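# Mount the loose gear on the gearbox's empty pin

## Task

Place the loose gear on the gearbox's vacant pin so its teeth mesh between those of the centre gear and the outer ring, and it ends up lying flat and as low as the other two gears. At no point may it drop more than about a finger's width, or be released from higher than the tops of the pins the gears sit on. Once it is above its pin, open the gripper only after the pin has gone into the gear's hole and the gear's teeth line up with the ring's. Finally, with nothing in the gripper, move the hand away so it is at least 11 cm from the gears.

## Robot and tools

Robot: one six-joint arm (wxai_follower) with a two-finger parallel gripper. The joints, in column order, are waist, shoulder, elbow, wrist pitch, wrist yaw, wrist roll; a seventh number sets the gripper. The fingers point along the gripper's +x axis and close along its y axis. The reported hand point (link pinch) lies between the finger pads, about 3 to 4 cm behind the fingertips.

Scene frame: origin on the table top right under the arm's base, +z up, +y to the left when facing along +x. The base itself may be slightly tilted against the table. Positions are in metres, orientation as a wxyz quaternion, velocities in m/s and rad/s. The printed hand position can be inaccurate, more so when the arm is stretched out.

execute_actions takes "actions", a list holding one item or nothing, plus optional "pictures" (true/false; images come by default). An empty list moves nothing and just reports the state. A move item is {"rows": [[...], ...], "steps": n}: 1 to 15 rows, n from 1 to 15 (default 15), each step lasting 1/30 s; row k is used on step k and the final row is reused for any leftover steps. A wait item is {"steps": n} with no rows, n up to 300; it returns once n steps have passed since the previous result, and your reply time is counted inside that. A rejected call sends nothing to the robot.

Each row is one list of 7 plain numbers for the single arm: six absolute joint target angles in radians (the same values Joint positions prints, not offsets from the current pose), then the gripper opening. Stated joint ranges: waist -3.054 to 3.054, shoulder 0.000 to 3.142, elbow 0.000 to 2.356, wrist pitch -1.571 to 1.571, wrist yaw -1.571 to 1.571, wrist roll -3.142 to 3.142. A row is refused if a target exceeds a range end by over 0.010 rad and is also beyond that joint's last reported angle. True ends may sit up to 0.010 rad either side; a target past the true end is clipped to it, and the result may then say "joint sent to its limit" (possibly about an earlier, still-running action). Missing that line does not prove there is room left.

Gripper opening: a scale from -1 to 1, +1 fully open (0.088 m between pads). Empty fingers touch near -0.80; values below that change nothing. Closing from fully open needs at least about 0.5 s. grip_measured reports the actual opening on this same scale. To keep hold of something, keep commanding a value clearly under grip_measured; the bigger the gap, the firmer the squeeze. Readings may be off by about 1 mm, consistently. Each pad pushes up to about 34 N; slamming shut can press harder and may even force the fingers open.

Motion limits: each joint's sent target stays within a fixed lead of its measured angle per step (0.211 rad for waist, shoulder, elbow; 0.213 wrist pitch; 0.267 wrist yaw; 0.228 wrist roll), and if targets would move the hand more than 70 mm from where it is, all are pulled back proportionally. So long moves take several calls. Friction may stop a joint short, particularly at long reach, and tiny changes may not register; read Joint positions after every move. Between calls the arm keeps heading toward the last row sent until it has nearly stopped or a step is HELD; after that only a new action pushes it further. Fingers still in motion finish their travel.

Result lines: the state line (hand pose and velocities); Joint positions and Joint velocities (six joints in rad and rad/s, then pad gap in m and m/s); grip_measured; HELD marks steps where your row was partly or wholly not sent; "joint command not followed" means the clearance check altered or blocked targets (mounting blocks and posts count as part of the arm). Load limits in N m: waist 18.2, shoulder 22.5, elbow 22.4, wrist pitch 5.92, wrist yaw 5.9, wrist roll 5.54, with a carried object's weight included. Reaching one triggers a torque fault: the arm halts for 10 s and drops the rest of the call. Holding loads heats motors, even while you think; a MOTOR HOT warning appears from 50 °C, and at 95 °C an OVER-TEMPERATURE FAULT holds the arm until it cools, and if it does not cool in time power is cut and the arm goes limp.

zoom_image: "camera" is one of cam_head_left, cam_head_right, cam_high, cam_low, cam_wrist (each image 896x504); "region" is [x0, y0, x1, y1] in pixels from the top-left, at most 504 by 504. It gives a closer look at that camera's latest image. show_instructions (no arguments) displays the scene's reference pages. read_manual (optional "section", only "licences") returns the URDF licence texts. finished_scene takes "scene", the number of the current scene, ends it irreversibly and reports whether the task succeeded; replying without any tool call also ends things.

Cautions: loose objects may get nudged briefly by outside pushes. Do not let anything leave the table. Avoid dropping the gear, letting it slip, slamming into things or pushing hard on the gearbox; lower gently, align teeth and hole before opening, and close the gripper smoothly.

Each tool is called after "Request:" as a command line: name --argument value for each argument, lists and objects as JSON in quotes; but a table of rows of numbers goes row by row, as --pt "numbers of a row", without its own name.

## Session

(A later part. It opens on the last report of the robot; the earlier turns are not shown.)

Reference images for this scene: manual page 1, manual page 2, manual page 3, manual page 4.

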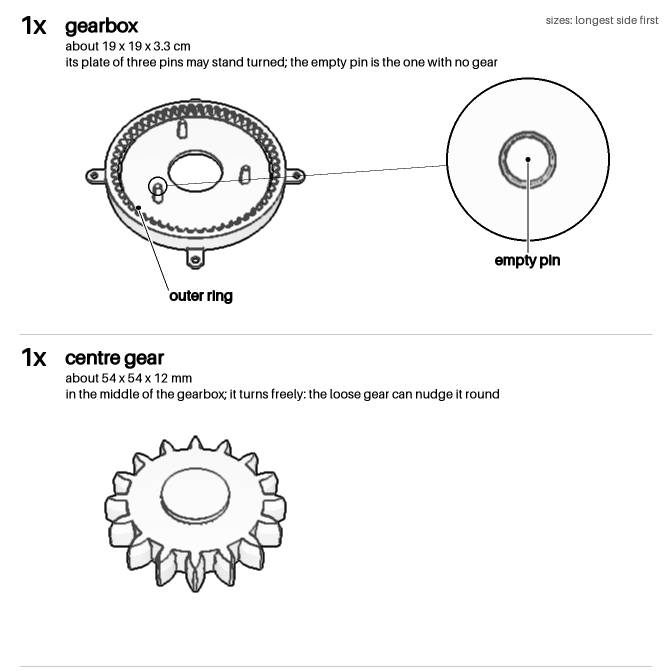

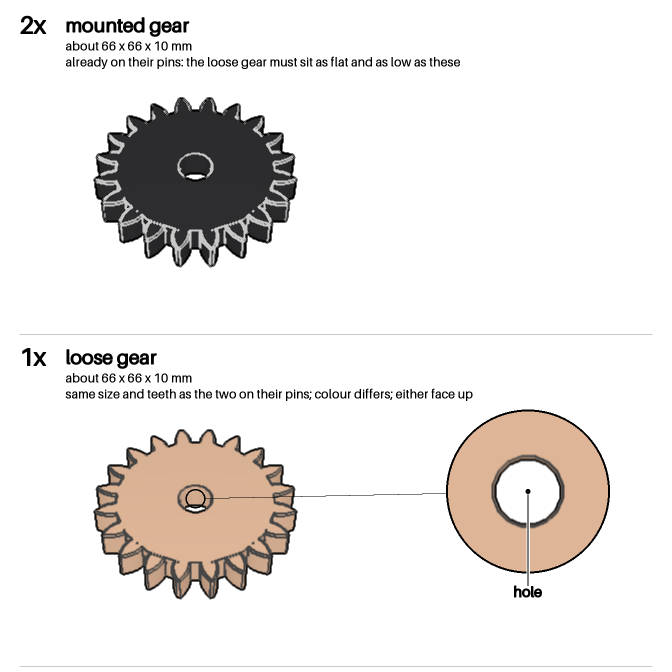

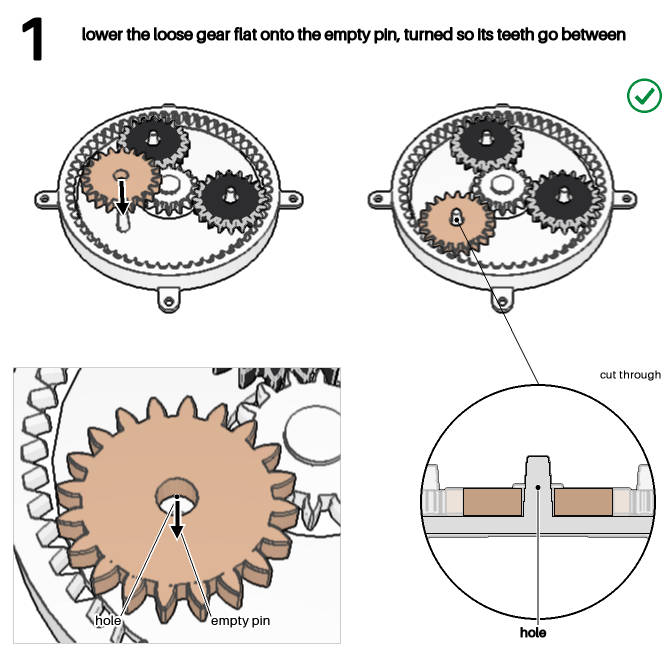

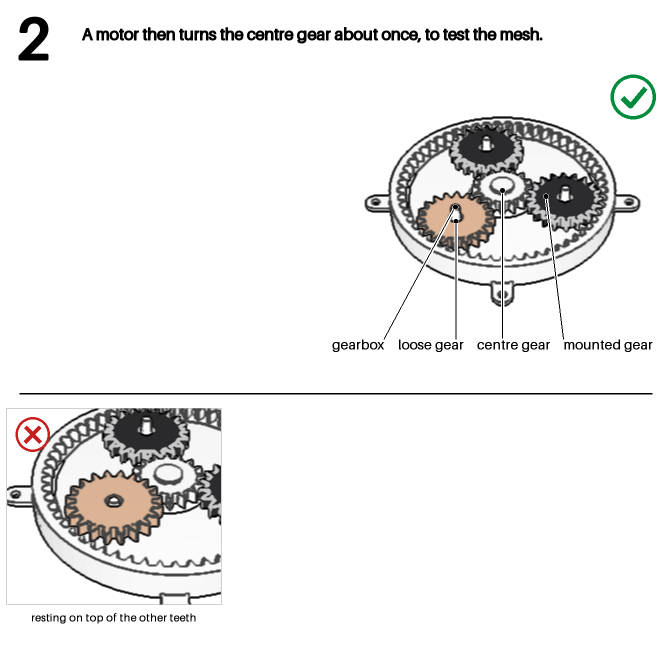

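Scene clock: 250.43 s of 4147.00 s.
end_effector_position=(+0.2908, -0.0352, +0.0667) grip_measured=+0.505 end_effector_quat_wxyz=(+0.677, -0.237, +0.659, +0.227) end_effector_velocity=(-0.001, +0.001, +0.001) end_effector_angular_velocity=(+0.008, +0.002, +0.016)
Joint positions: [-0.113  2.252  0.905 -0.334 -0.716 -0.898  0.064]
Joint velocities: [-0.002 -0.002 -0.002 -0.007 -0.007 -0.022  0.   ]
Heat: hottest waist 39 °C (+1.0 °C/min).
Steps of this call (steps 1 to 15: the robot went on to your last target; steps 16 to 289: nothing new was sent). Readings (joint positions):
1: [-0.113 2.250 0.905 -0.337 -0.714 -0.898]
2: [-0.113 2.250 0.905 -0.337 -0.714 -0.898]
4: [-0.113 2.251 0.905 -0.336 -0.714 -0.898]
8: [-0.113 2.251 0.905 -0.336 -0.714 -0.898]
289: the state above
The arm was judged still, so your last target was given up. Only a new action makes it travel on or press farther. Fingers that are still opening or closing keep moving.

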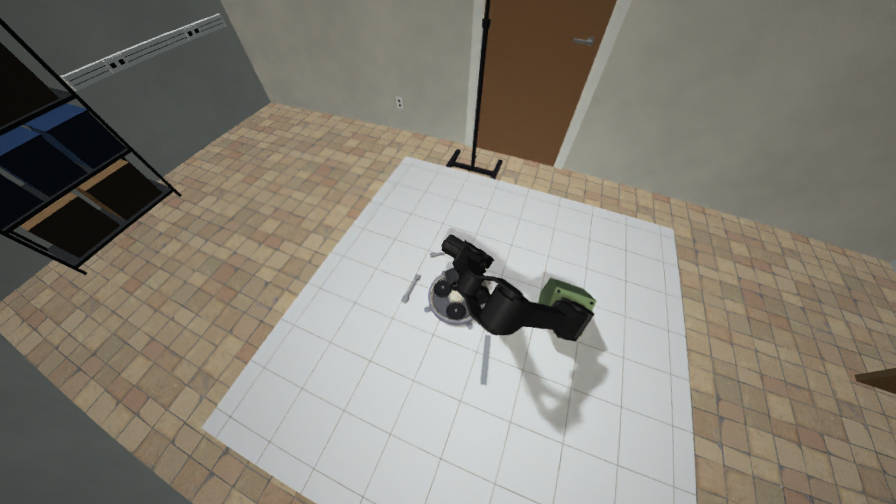

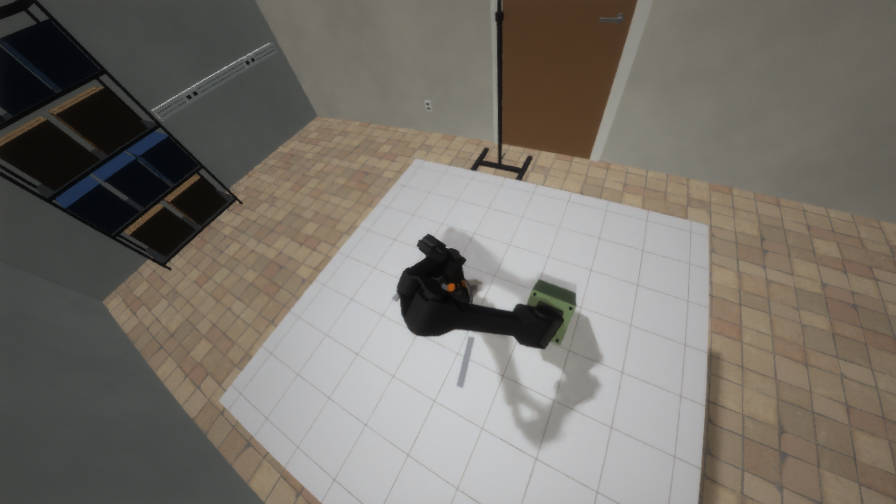

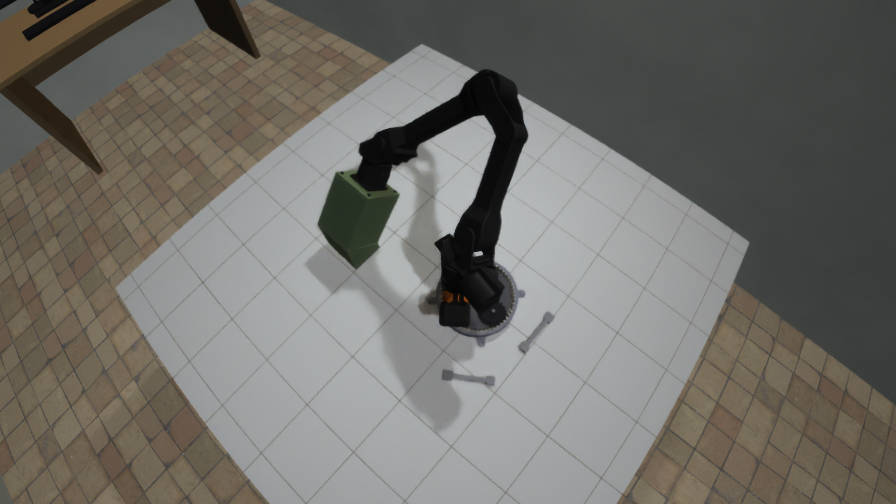

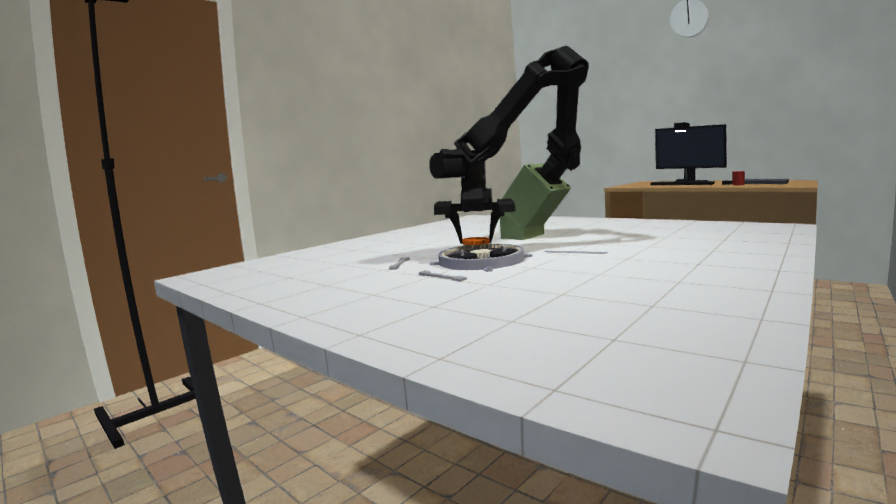

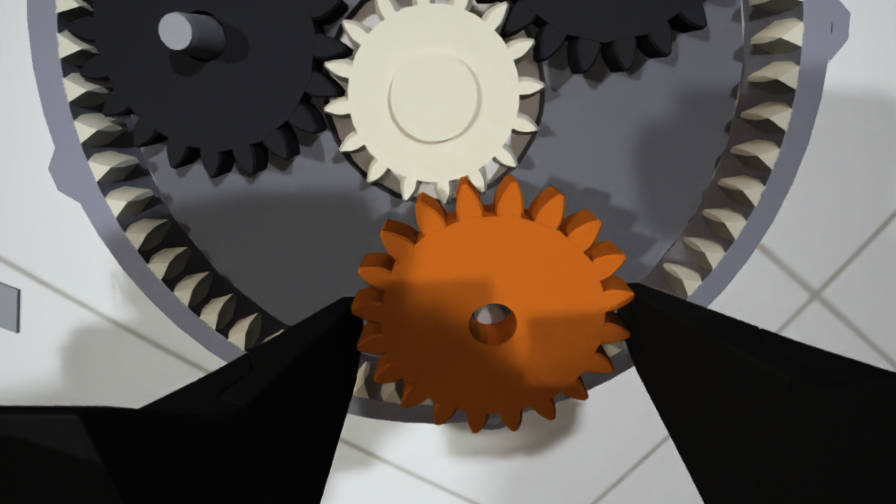

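Request:
execute_actions --actions '[{"rows":[[-0.113,2.240,0.905,-0.340,-0.716,-0.898,0.2],[-0.113,2.240,0.903,-0.344,-0.716,-0.898,0.2]],"steps":12}]'

Request:
zoom_image --camera "cam_wrist" --region '[420,260,560,380]'

Scene clock: 255.10 s of 4147.00 s.
end_effector_position=(+0.2896, -0.0348, +0.0670) grip_measured=+0.505 end_effector_quat_wxyz=(+0.676, -0.234, +0.661, +0.227) end_effector_velocity=(-0.001, +0.001, +0.001) end_effector_angular_velocity=(+0.008, +0.002, +0.001)
Joint positions: [-0.114  2.251  0.905 -0.342 -0.717 -0.897  0.064]
Joint velocities: [-0.002 -0.002 -0.002 -0.007 -0.007 -0.007  0.001]
Heat: hottest waist 38 °C (+0.0 °C/min).
Steps of this call (steps 1 to 128: nothing new was sent; steps 129 to 140: all 12 steps of this action). Readings (joint positions):
129: [-0.113 2.253 0.905 -0.334 -0.717 -0.897]
130: [-0.113 2.253 0.905 -0.335 -0.717 -0.897]
132: [-0.114 2.252 0.905 -0.336 -0.717 -0.897]
136: [-0.114 2.252 0.905 -0.341 -0.717 -0.897]
140: the state above

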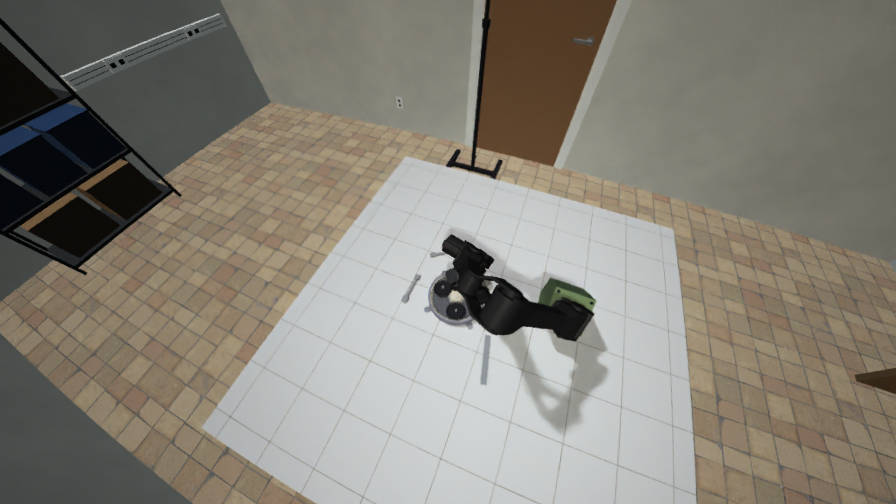

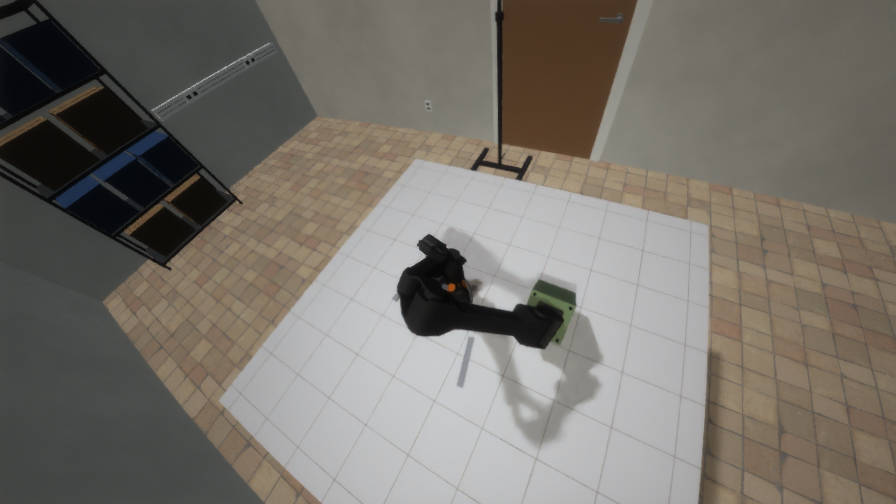

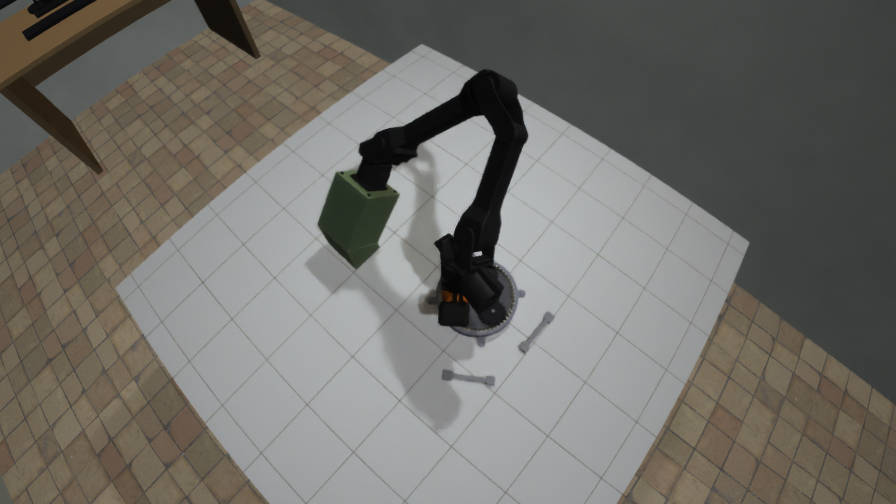

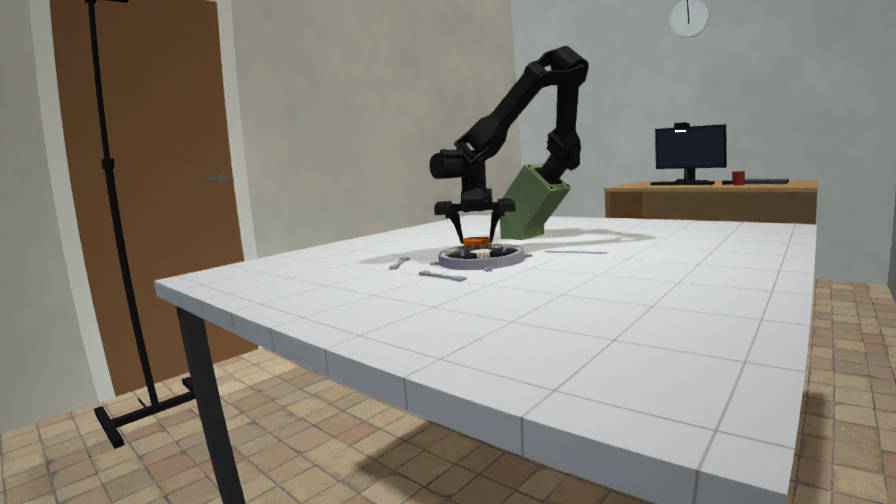

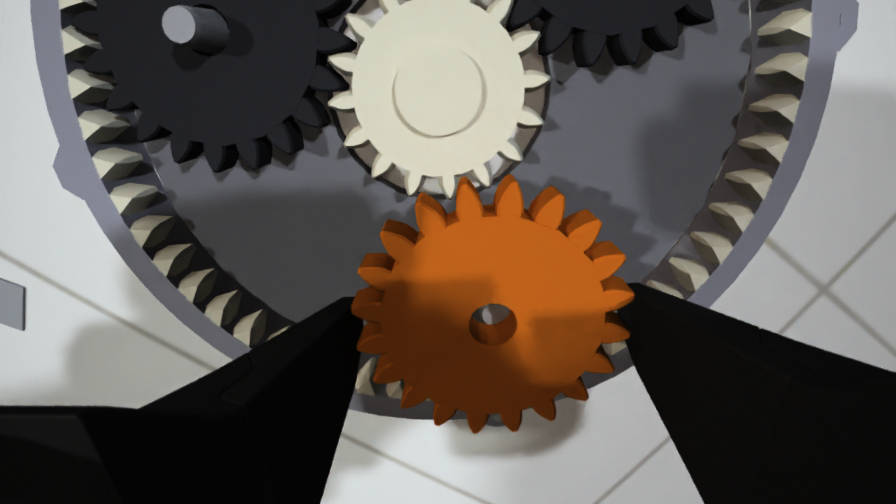

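Region (420, 260, 560, 380) of cam_wrist's 896x504 image, scaled by 3.600, with more detail than that image has; it fills the top 432 rows of this view, and the rest is white.

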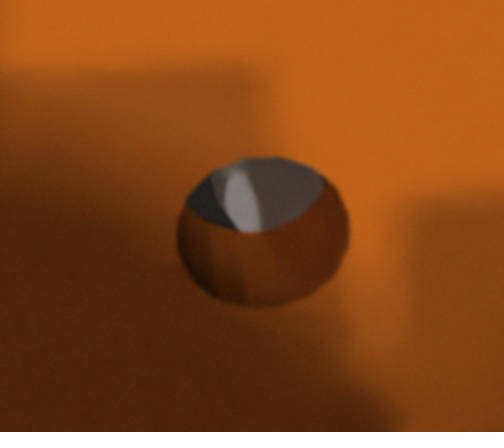

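Request:
execute_actions --actions '[{"rows":[[-0.121,2.245,0.905,-0.342,-0.717,-0.897,0.2]],"steps":10}]'

Request:
zoom_image --camera "cam_wrist" --region '[420,260,560,380]'

Scene clock: 262.07 s of 4147.00 s.
end_effector_position=(+0.2895, -0.0348, +0.0673) grip_measured=+0.505 end_effector_quat_wxyz=(+0.676, -0.234, +0.661, +0.226) end_effector_velocity=(-0.000, +0.001, +0.003) end_effector_angular_velocity=(+0.007, -0.005, +0.000)
Joint positions: [-0.115  2.25   0.904 -0.344 -0.716 -0.898  0.064]
Joint velocities: [-0.007 -0.007 -0.002 -0.007 -0.007 -0.007  0.   ]
Heat: hottest waist 39 °C (+1.0 °C/min).
Steps of this call (steps 1 to 15: the robot went on to your last target; steps 16 to 199: nothing new was sent; steps 200 to 209: all 10 steps of this action). Readings (joint positions):
200: [-0.113 2.250 0.904 -0.344 -0.716 -0.898]
201: [-0.113 2.250 0.904 -0.344 -0.716 -0.898]
203: [-0.113 2.250 0.904 -0.344 -0.716 -0.898]
207: [-0.114 2.250 0.904 -0.344 -0.716 -0.898]
209: the state above

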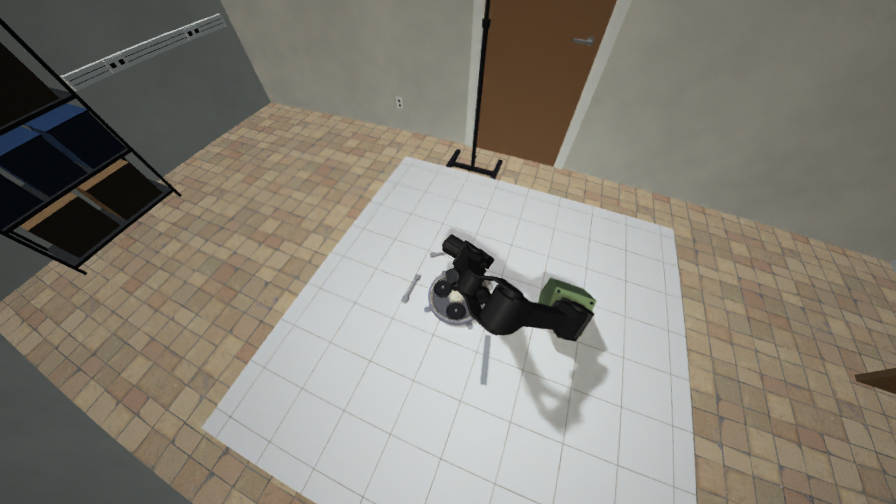

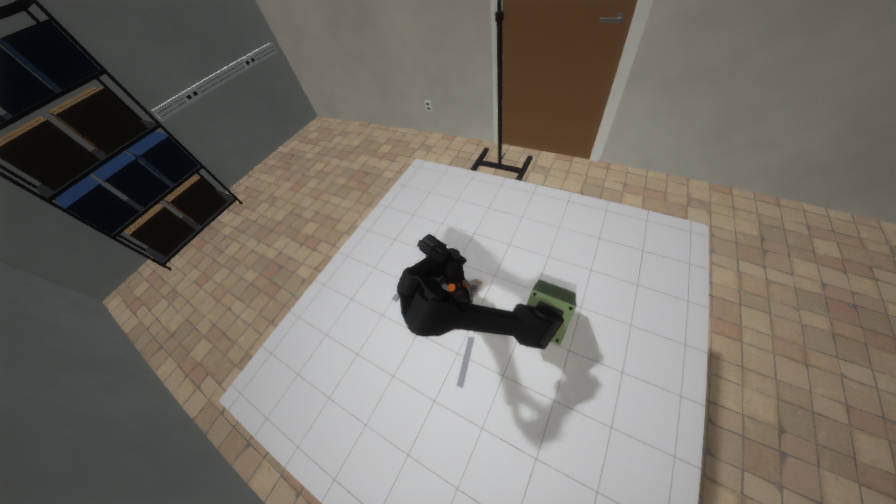

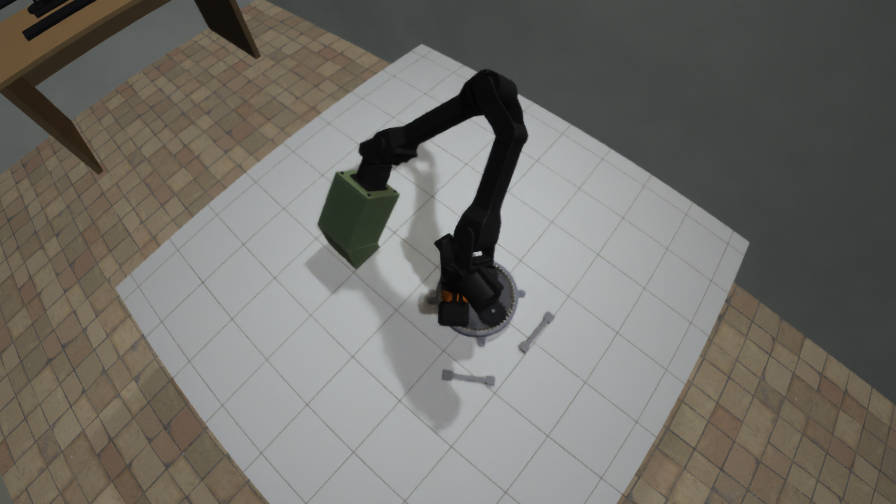

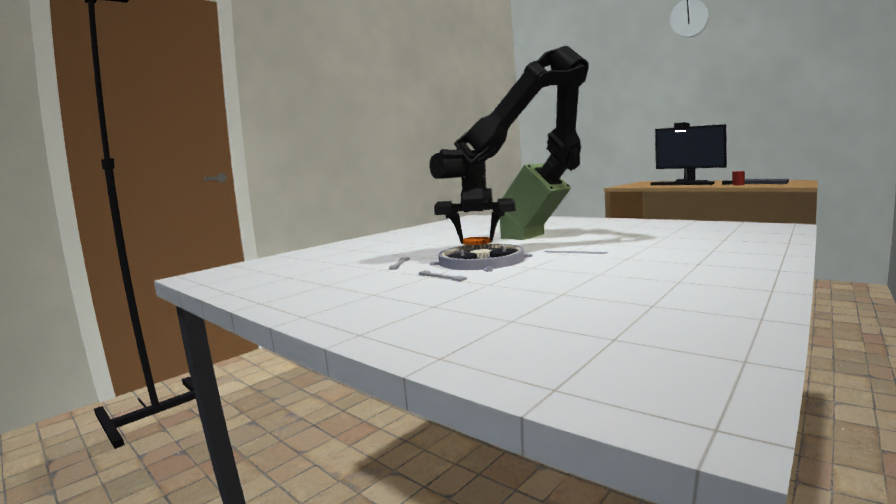

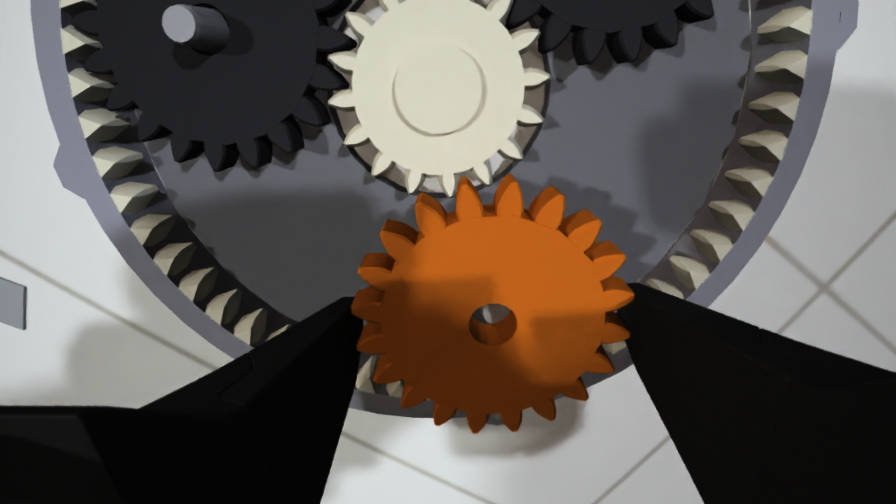

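Region (420, 260, 560, 380) of cam_wrist's 896x504 image, scaled by 3.600, with more detail than that image has; it fills the top 432 rows of this view, and the rest is white.

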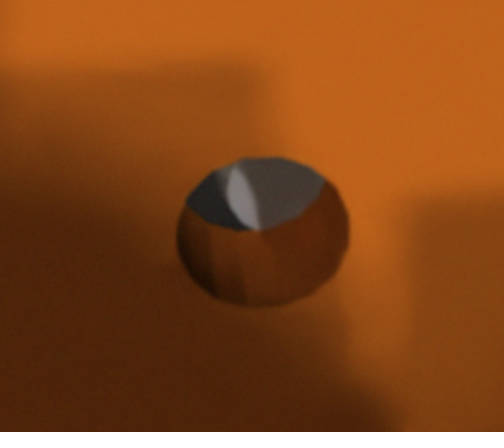

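Request:
execute_actions --actions '[{"rows":[[-0.128,2.245,0.914,-0.344,-0.716,-0.898,0.2]],"steps":15}]'

Request:
zoom_image --camera "cam_wrist" --region '[420,260,560,380]'

Scene clock: 266.47 s of 4147.00 s.
end_effector_position=(+0.2907, -0.0365, +0.0690) grip_measured=+0.505 end_effector_quat_wxyz=(+0.679, -0.234, +0.659, +0.224) end_effector_velocity=(-0.002, +0.001, -0.000) end_effector_angular_velocity=(+0.009, +0.006, -0.002)
Joint positions: [-0.122  2.25   0.906 -0.344 -0.716 -0.897  0.064]
Joint velocities: [-0.002  0.002 -0.002 -0.007 -0.007 -0.007  0.   ]
Heat: hottest waist 39 °C (+1.0 °C/min).
Steps of this call (steps 1 to 15: the robot went on to your last target; steps 16 to 117: nothing new was sent; steps 118 to 132: all 15 steps of this action). Readings (joint positions):
118: [-0.116 2.250 0.904 -0.344 -0.716 -0.897]
119: [-0.117 2.250 0.904 -0.344 -0.716 -0.897]
121: [-0.120 2.250 0.905 -0.344 -0.716 -0.897]
125: [-0.122 2.250 0.906 -0.344 -0.716 -0.897]
132: the state above

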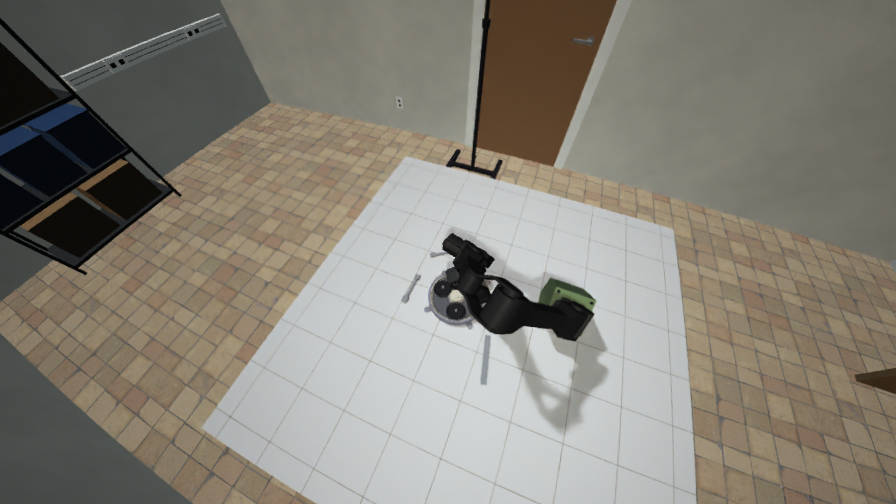

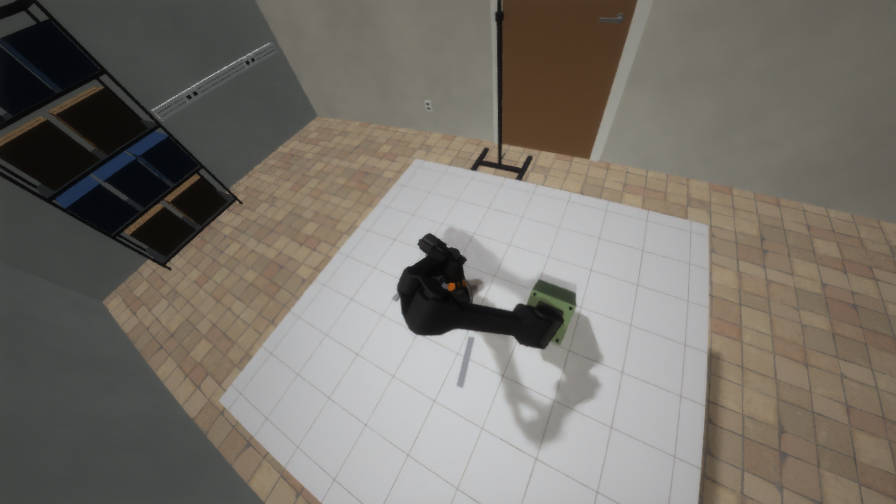

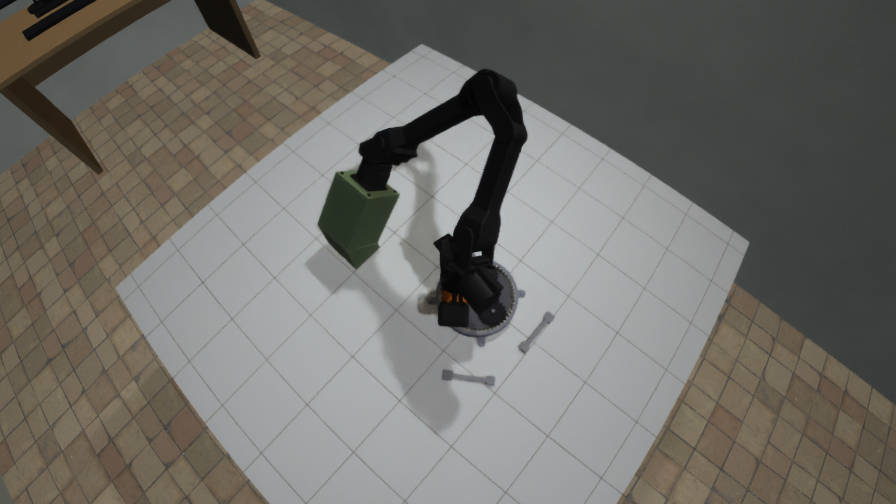

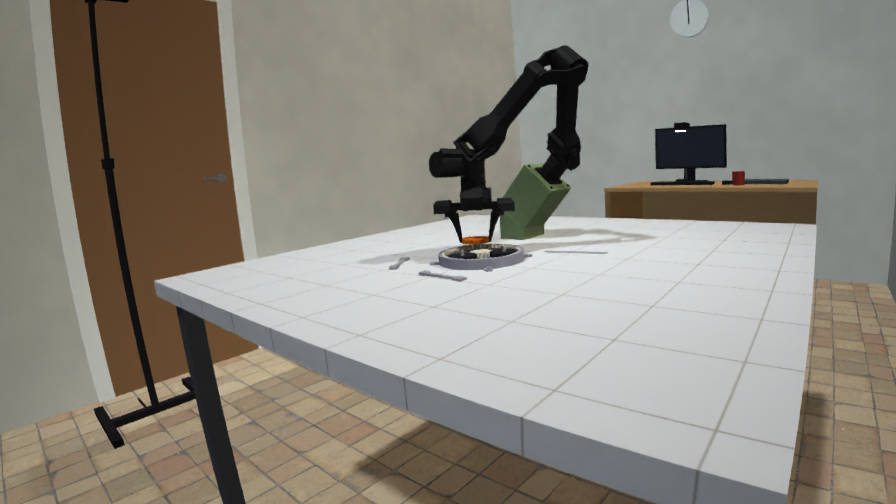

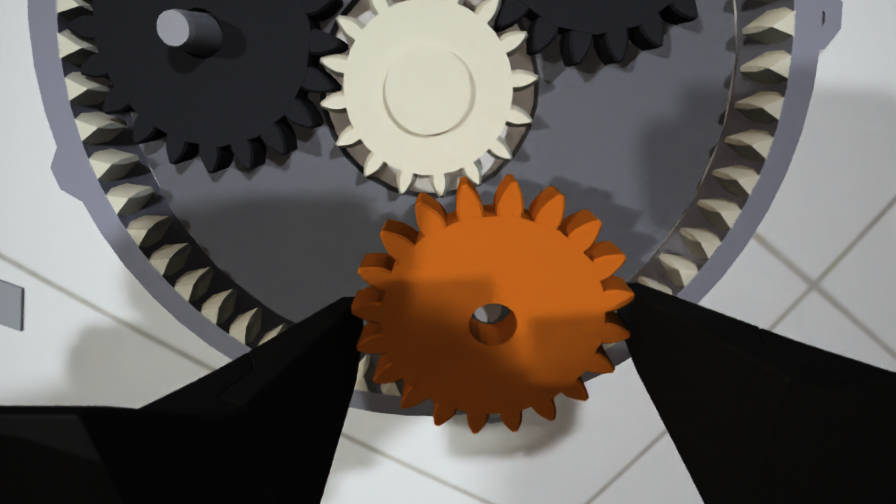

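Region (420, 260, 560, 380) of cam_wrist's 896x504 image, scaled by 3.600, with more detail than that image has; it fills the top 432 rows of this view, and the rest is white.

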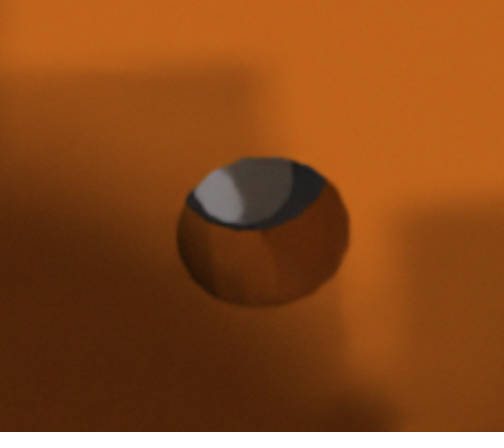

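Request:
execute_actions --actions '[{"rows":[[-0.116,2.262,0.904,-0.344,-0.716,-0.897,0.2],[-0.113,2.268,0.902,-0.341,-0.716,-0.894,0.2],[-0.111,2.272,0.900,-0.336,-0.716,-0.892,0.2],[-0.110,2.274,0.896,-0.332,-0.716,-0.890,0.2]],"steps":12}]'

Request:
zoom_image --camera "cam_wrist" --region '[420,260,560,380]'

Scene clock: 271.03 s of 4147.00 s.
end_effector_position=(+0.2904, -0.0366, +0.0667) grip_measured=+0.505 end_effector_quat_wxyz=(+0.678, -0.235, +0.660, +0.224) end_effector_velocity=(-0.003, -0.001, +0.002) end_effector_angular_velocity=(-0.006, +0.002, -0.003)
Joint positions: [-0.117  2.256  0.905 -0.334 -0.715 -0.895  0.064]
Joint velocities: [-0.007 -0.007 -0.007 -0.007  0.007 -0.007  0.001]
Heat: hottest waist 39 °C (+1.0 °C/min).
Steps of this call (steps 1 to 15: the robot went on to your last target; steps 16 to 125: nothing new was sent; steps 126 to 137: all 12 steps of this action). Readings (joint positions):
126: [-0.123 2.250 0.907 -0.344 -0.716 -0.898]
127: [-0.122 2.250 0.907 -0.344 -0.716 -0.898]
129: [-0.118 2.253 0.907 -0.341 -0.716 -0.898]
133: [-0.117 2.256 0.905 -0.337 -0.716 -0.896]
137: the state above

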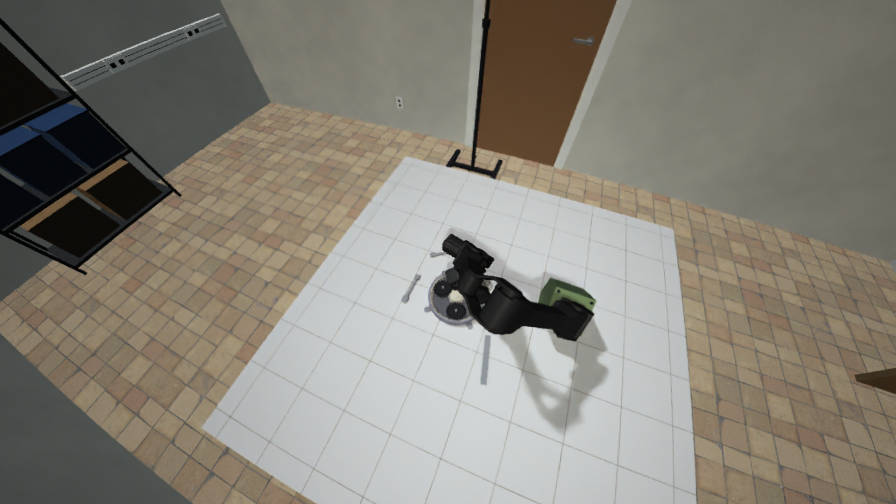

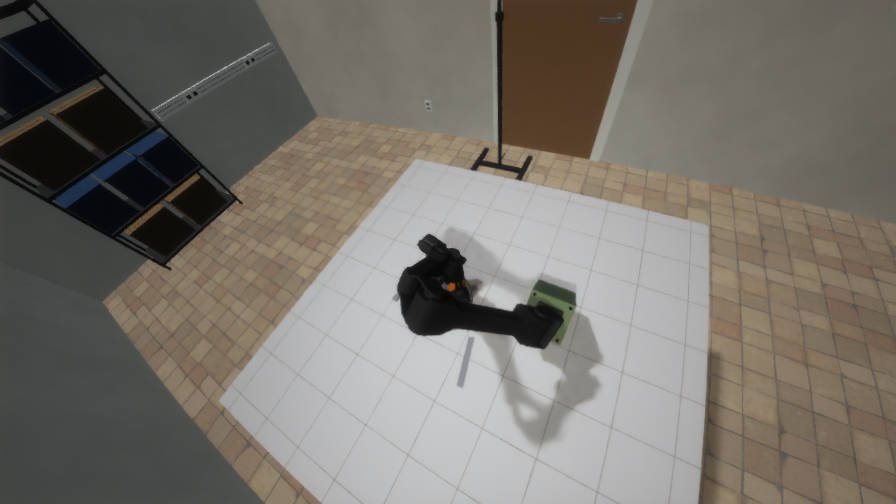

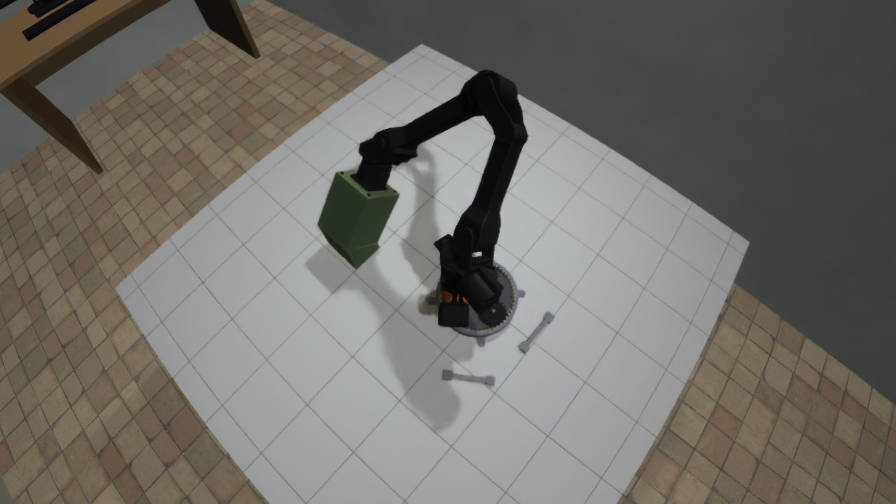

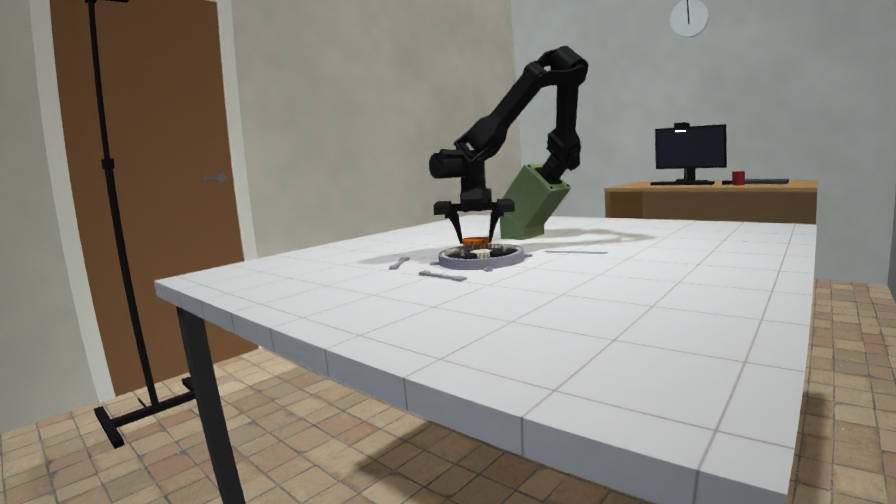

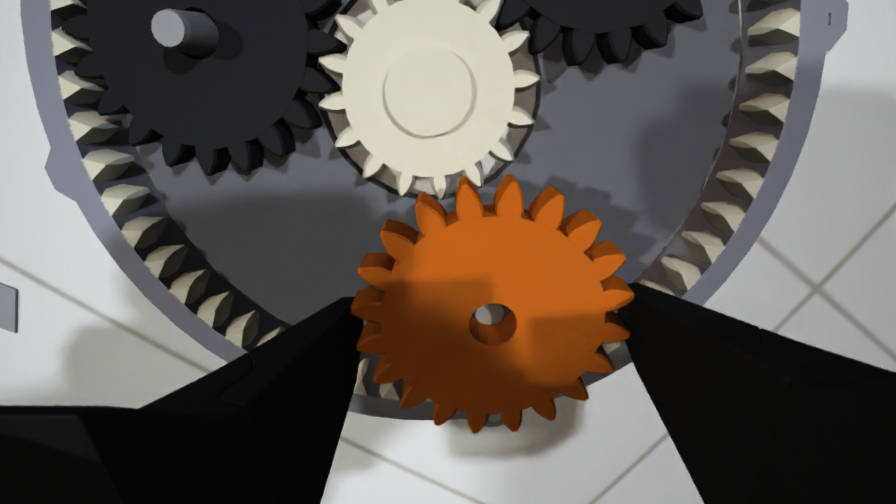

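Region (420, 260, 560, 380) of cam_wrist's 896x504 image, scaled by 3.600, with more detail than that image has; it fills the top 432 rows of this view, and the rest is white.

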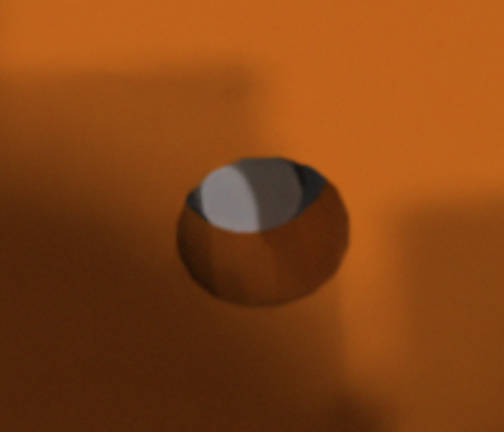

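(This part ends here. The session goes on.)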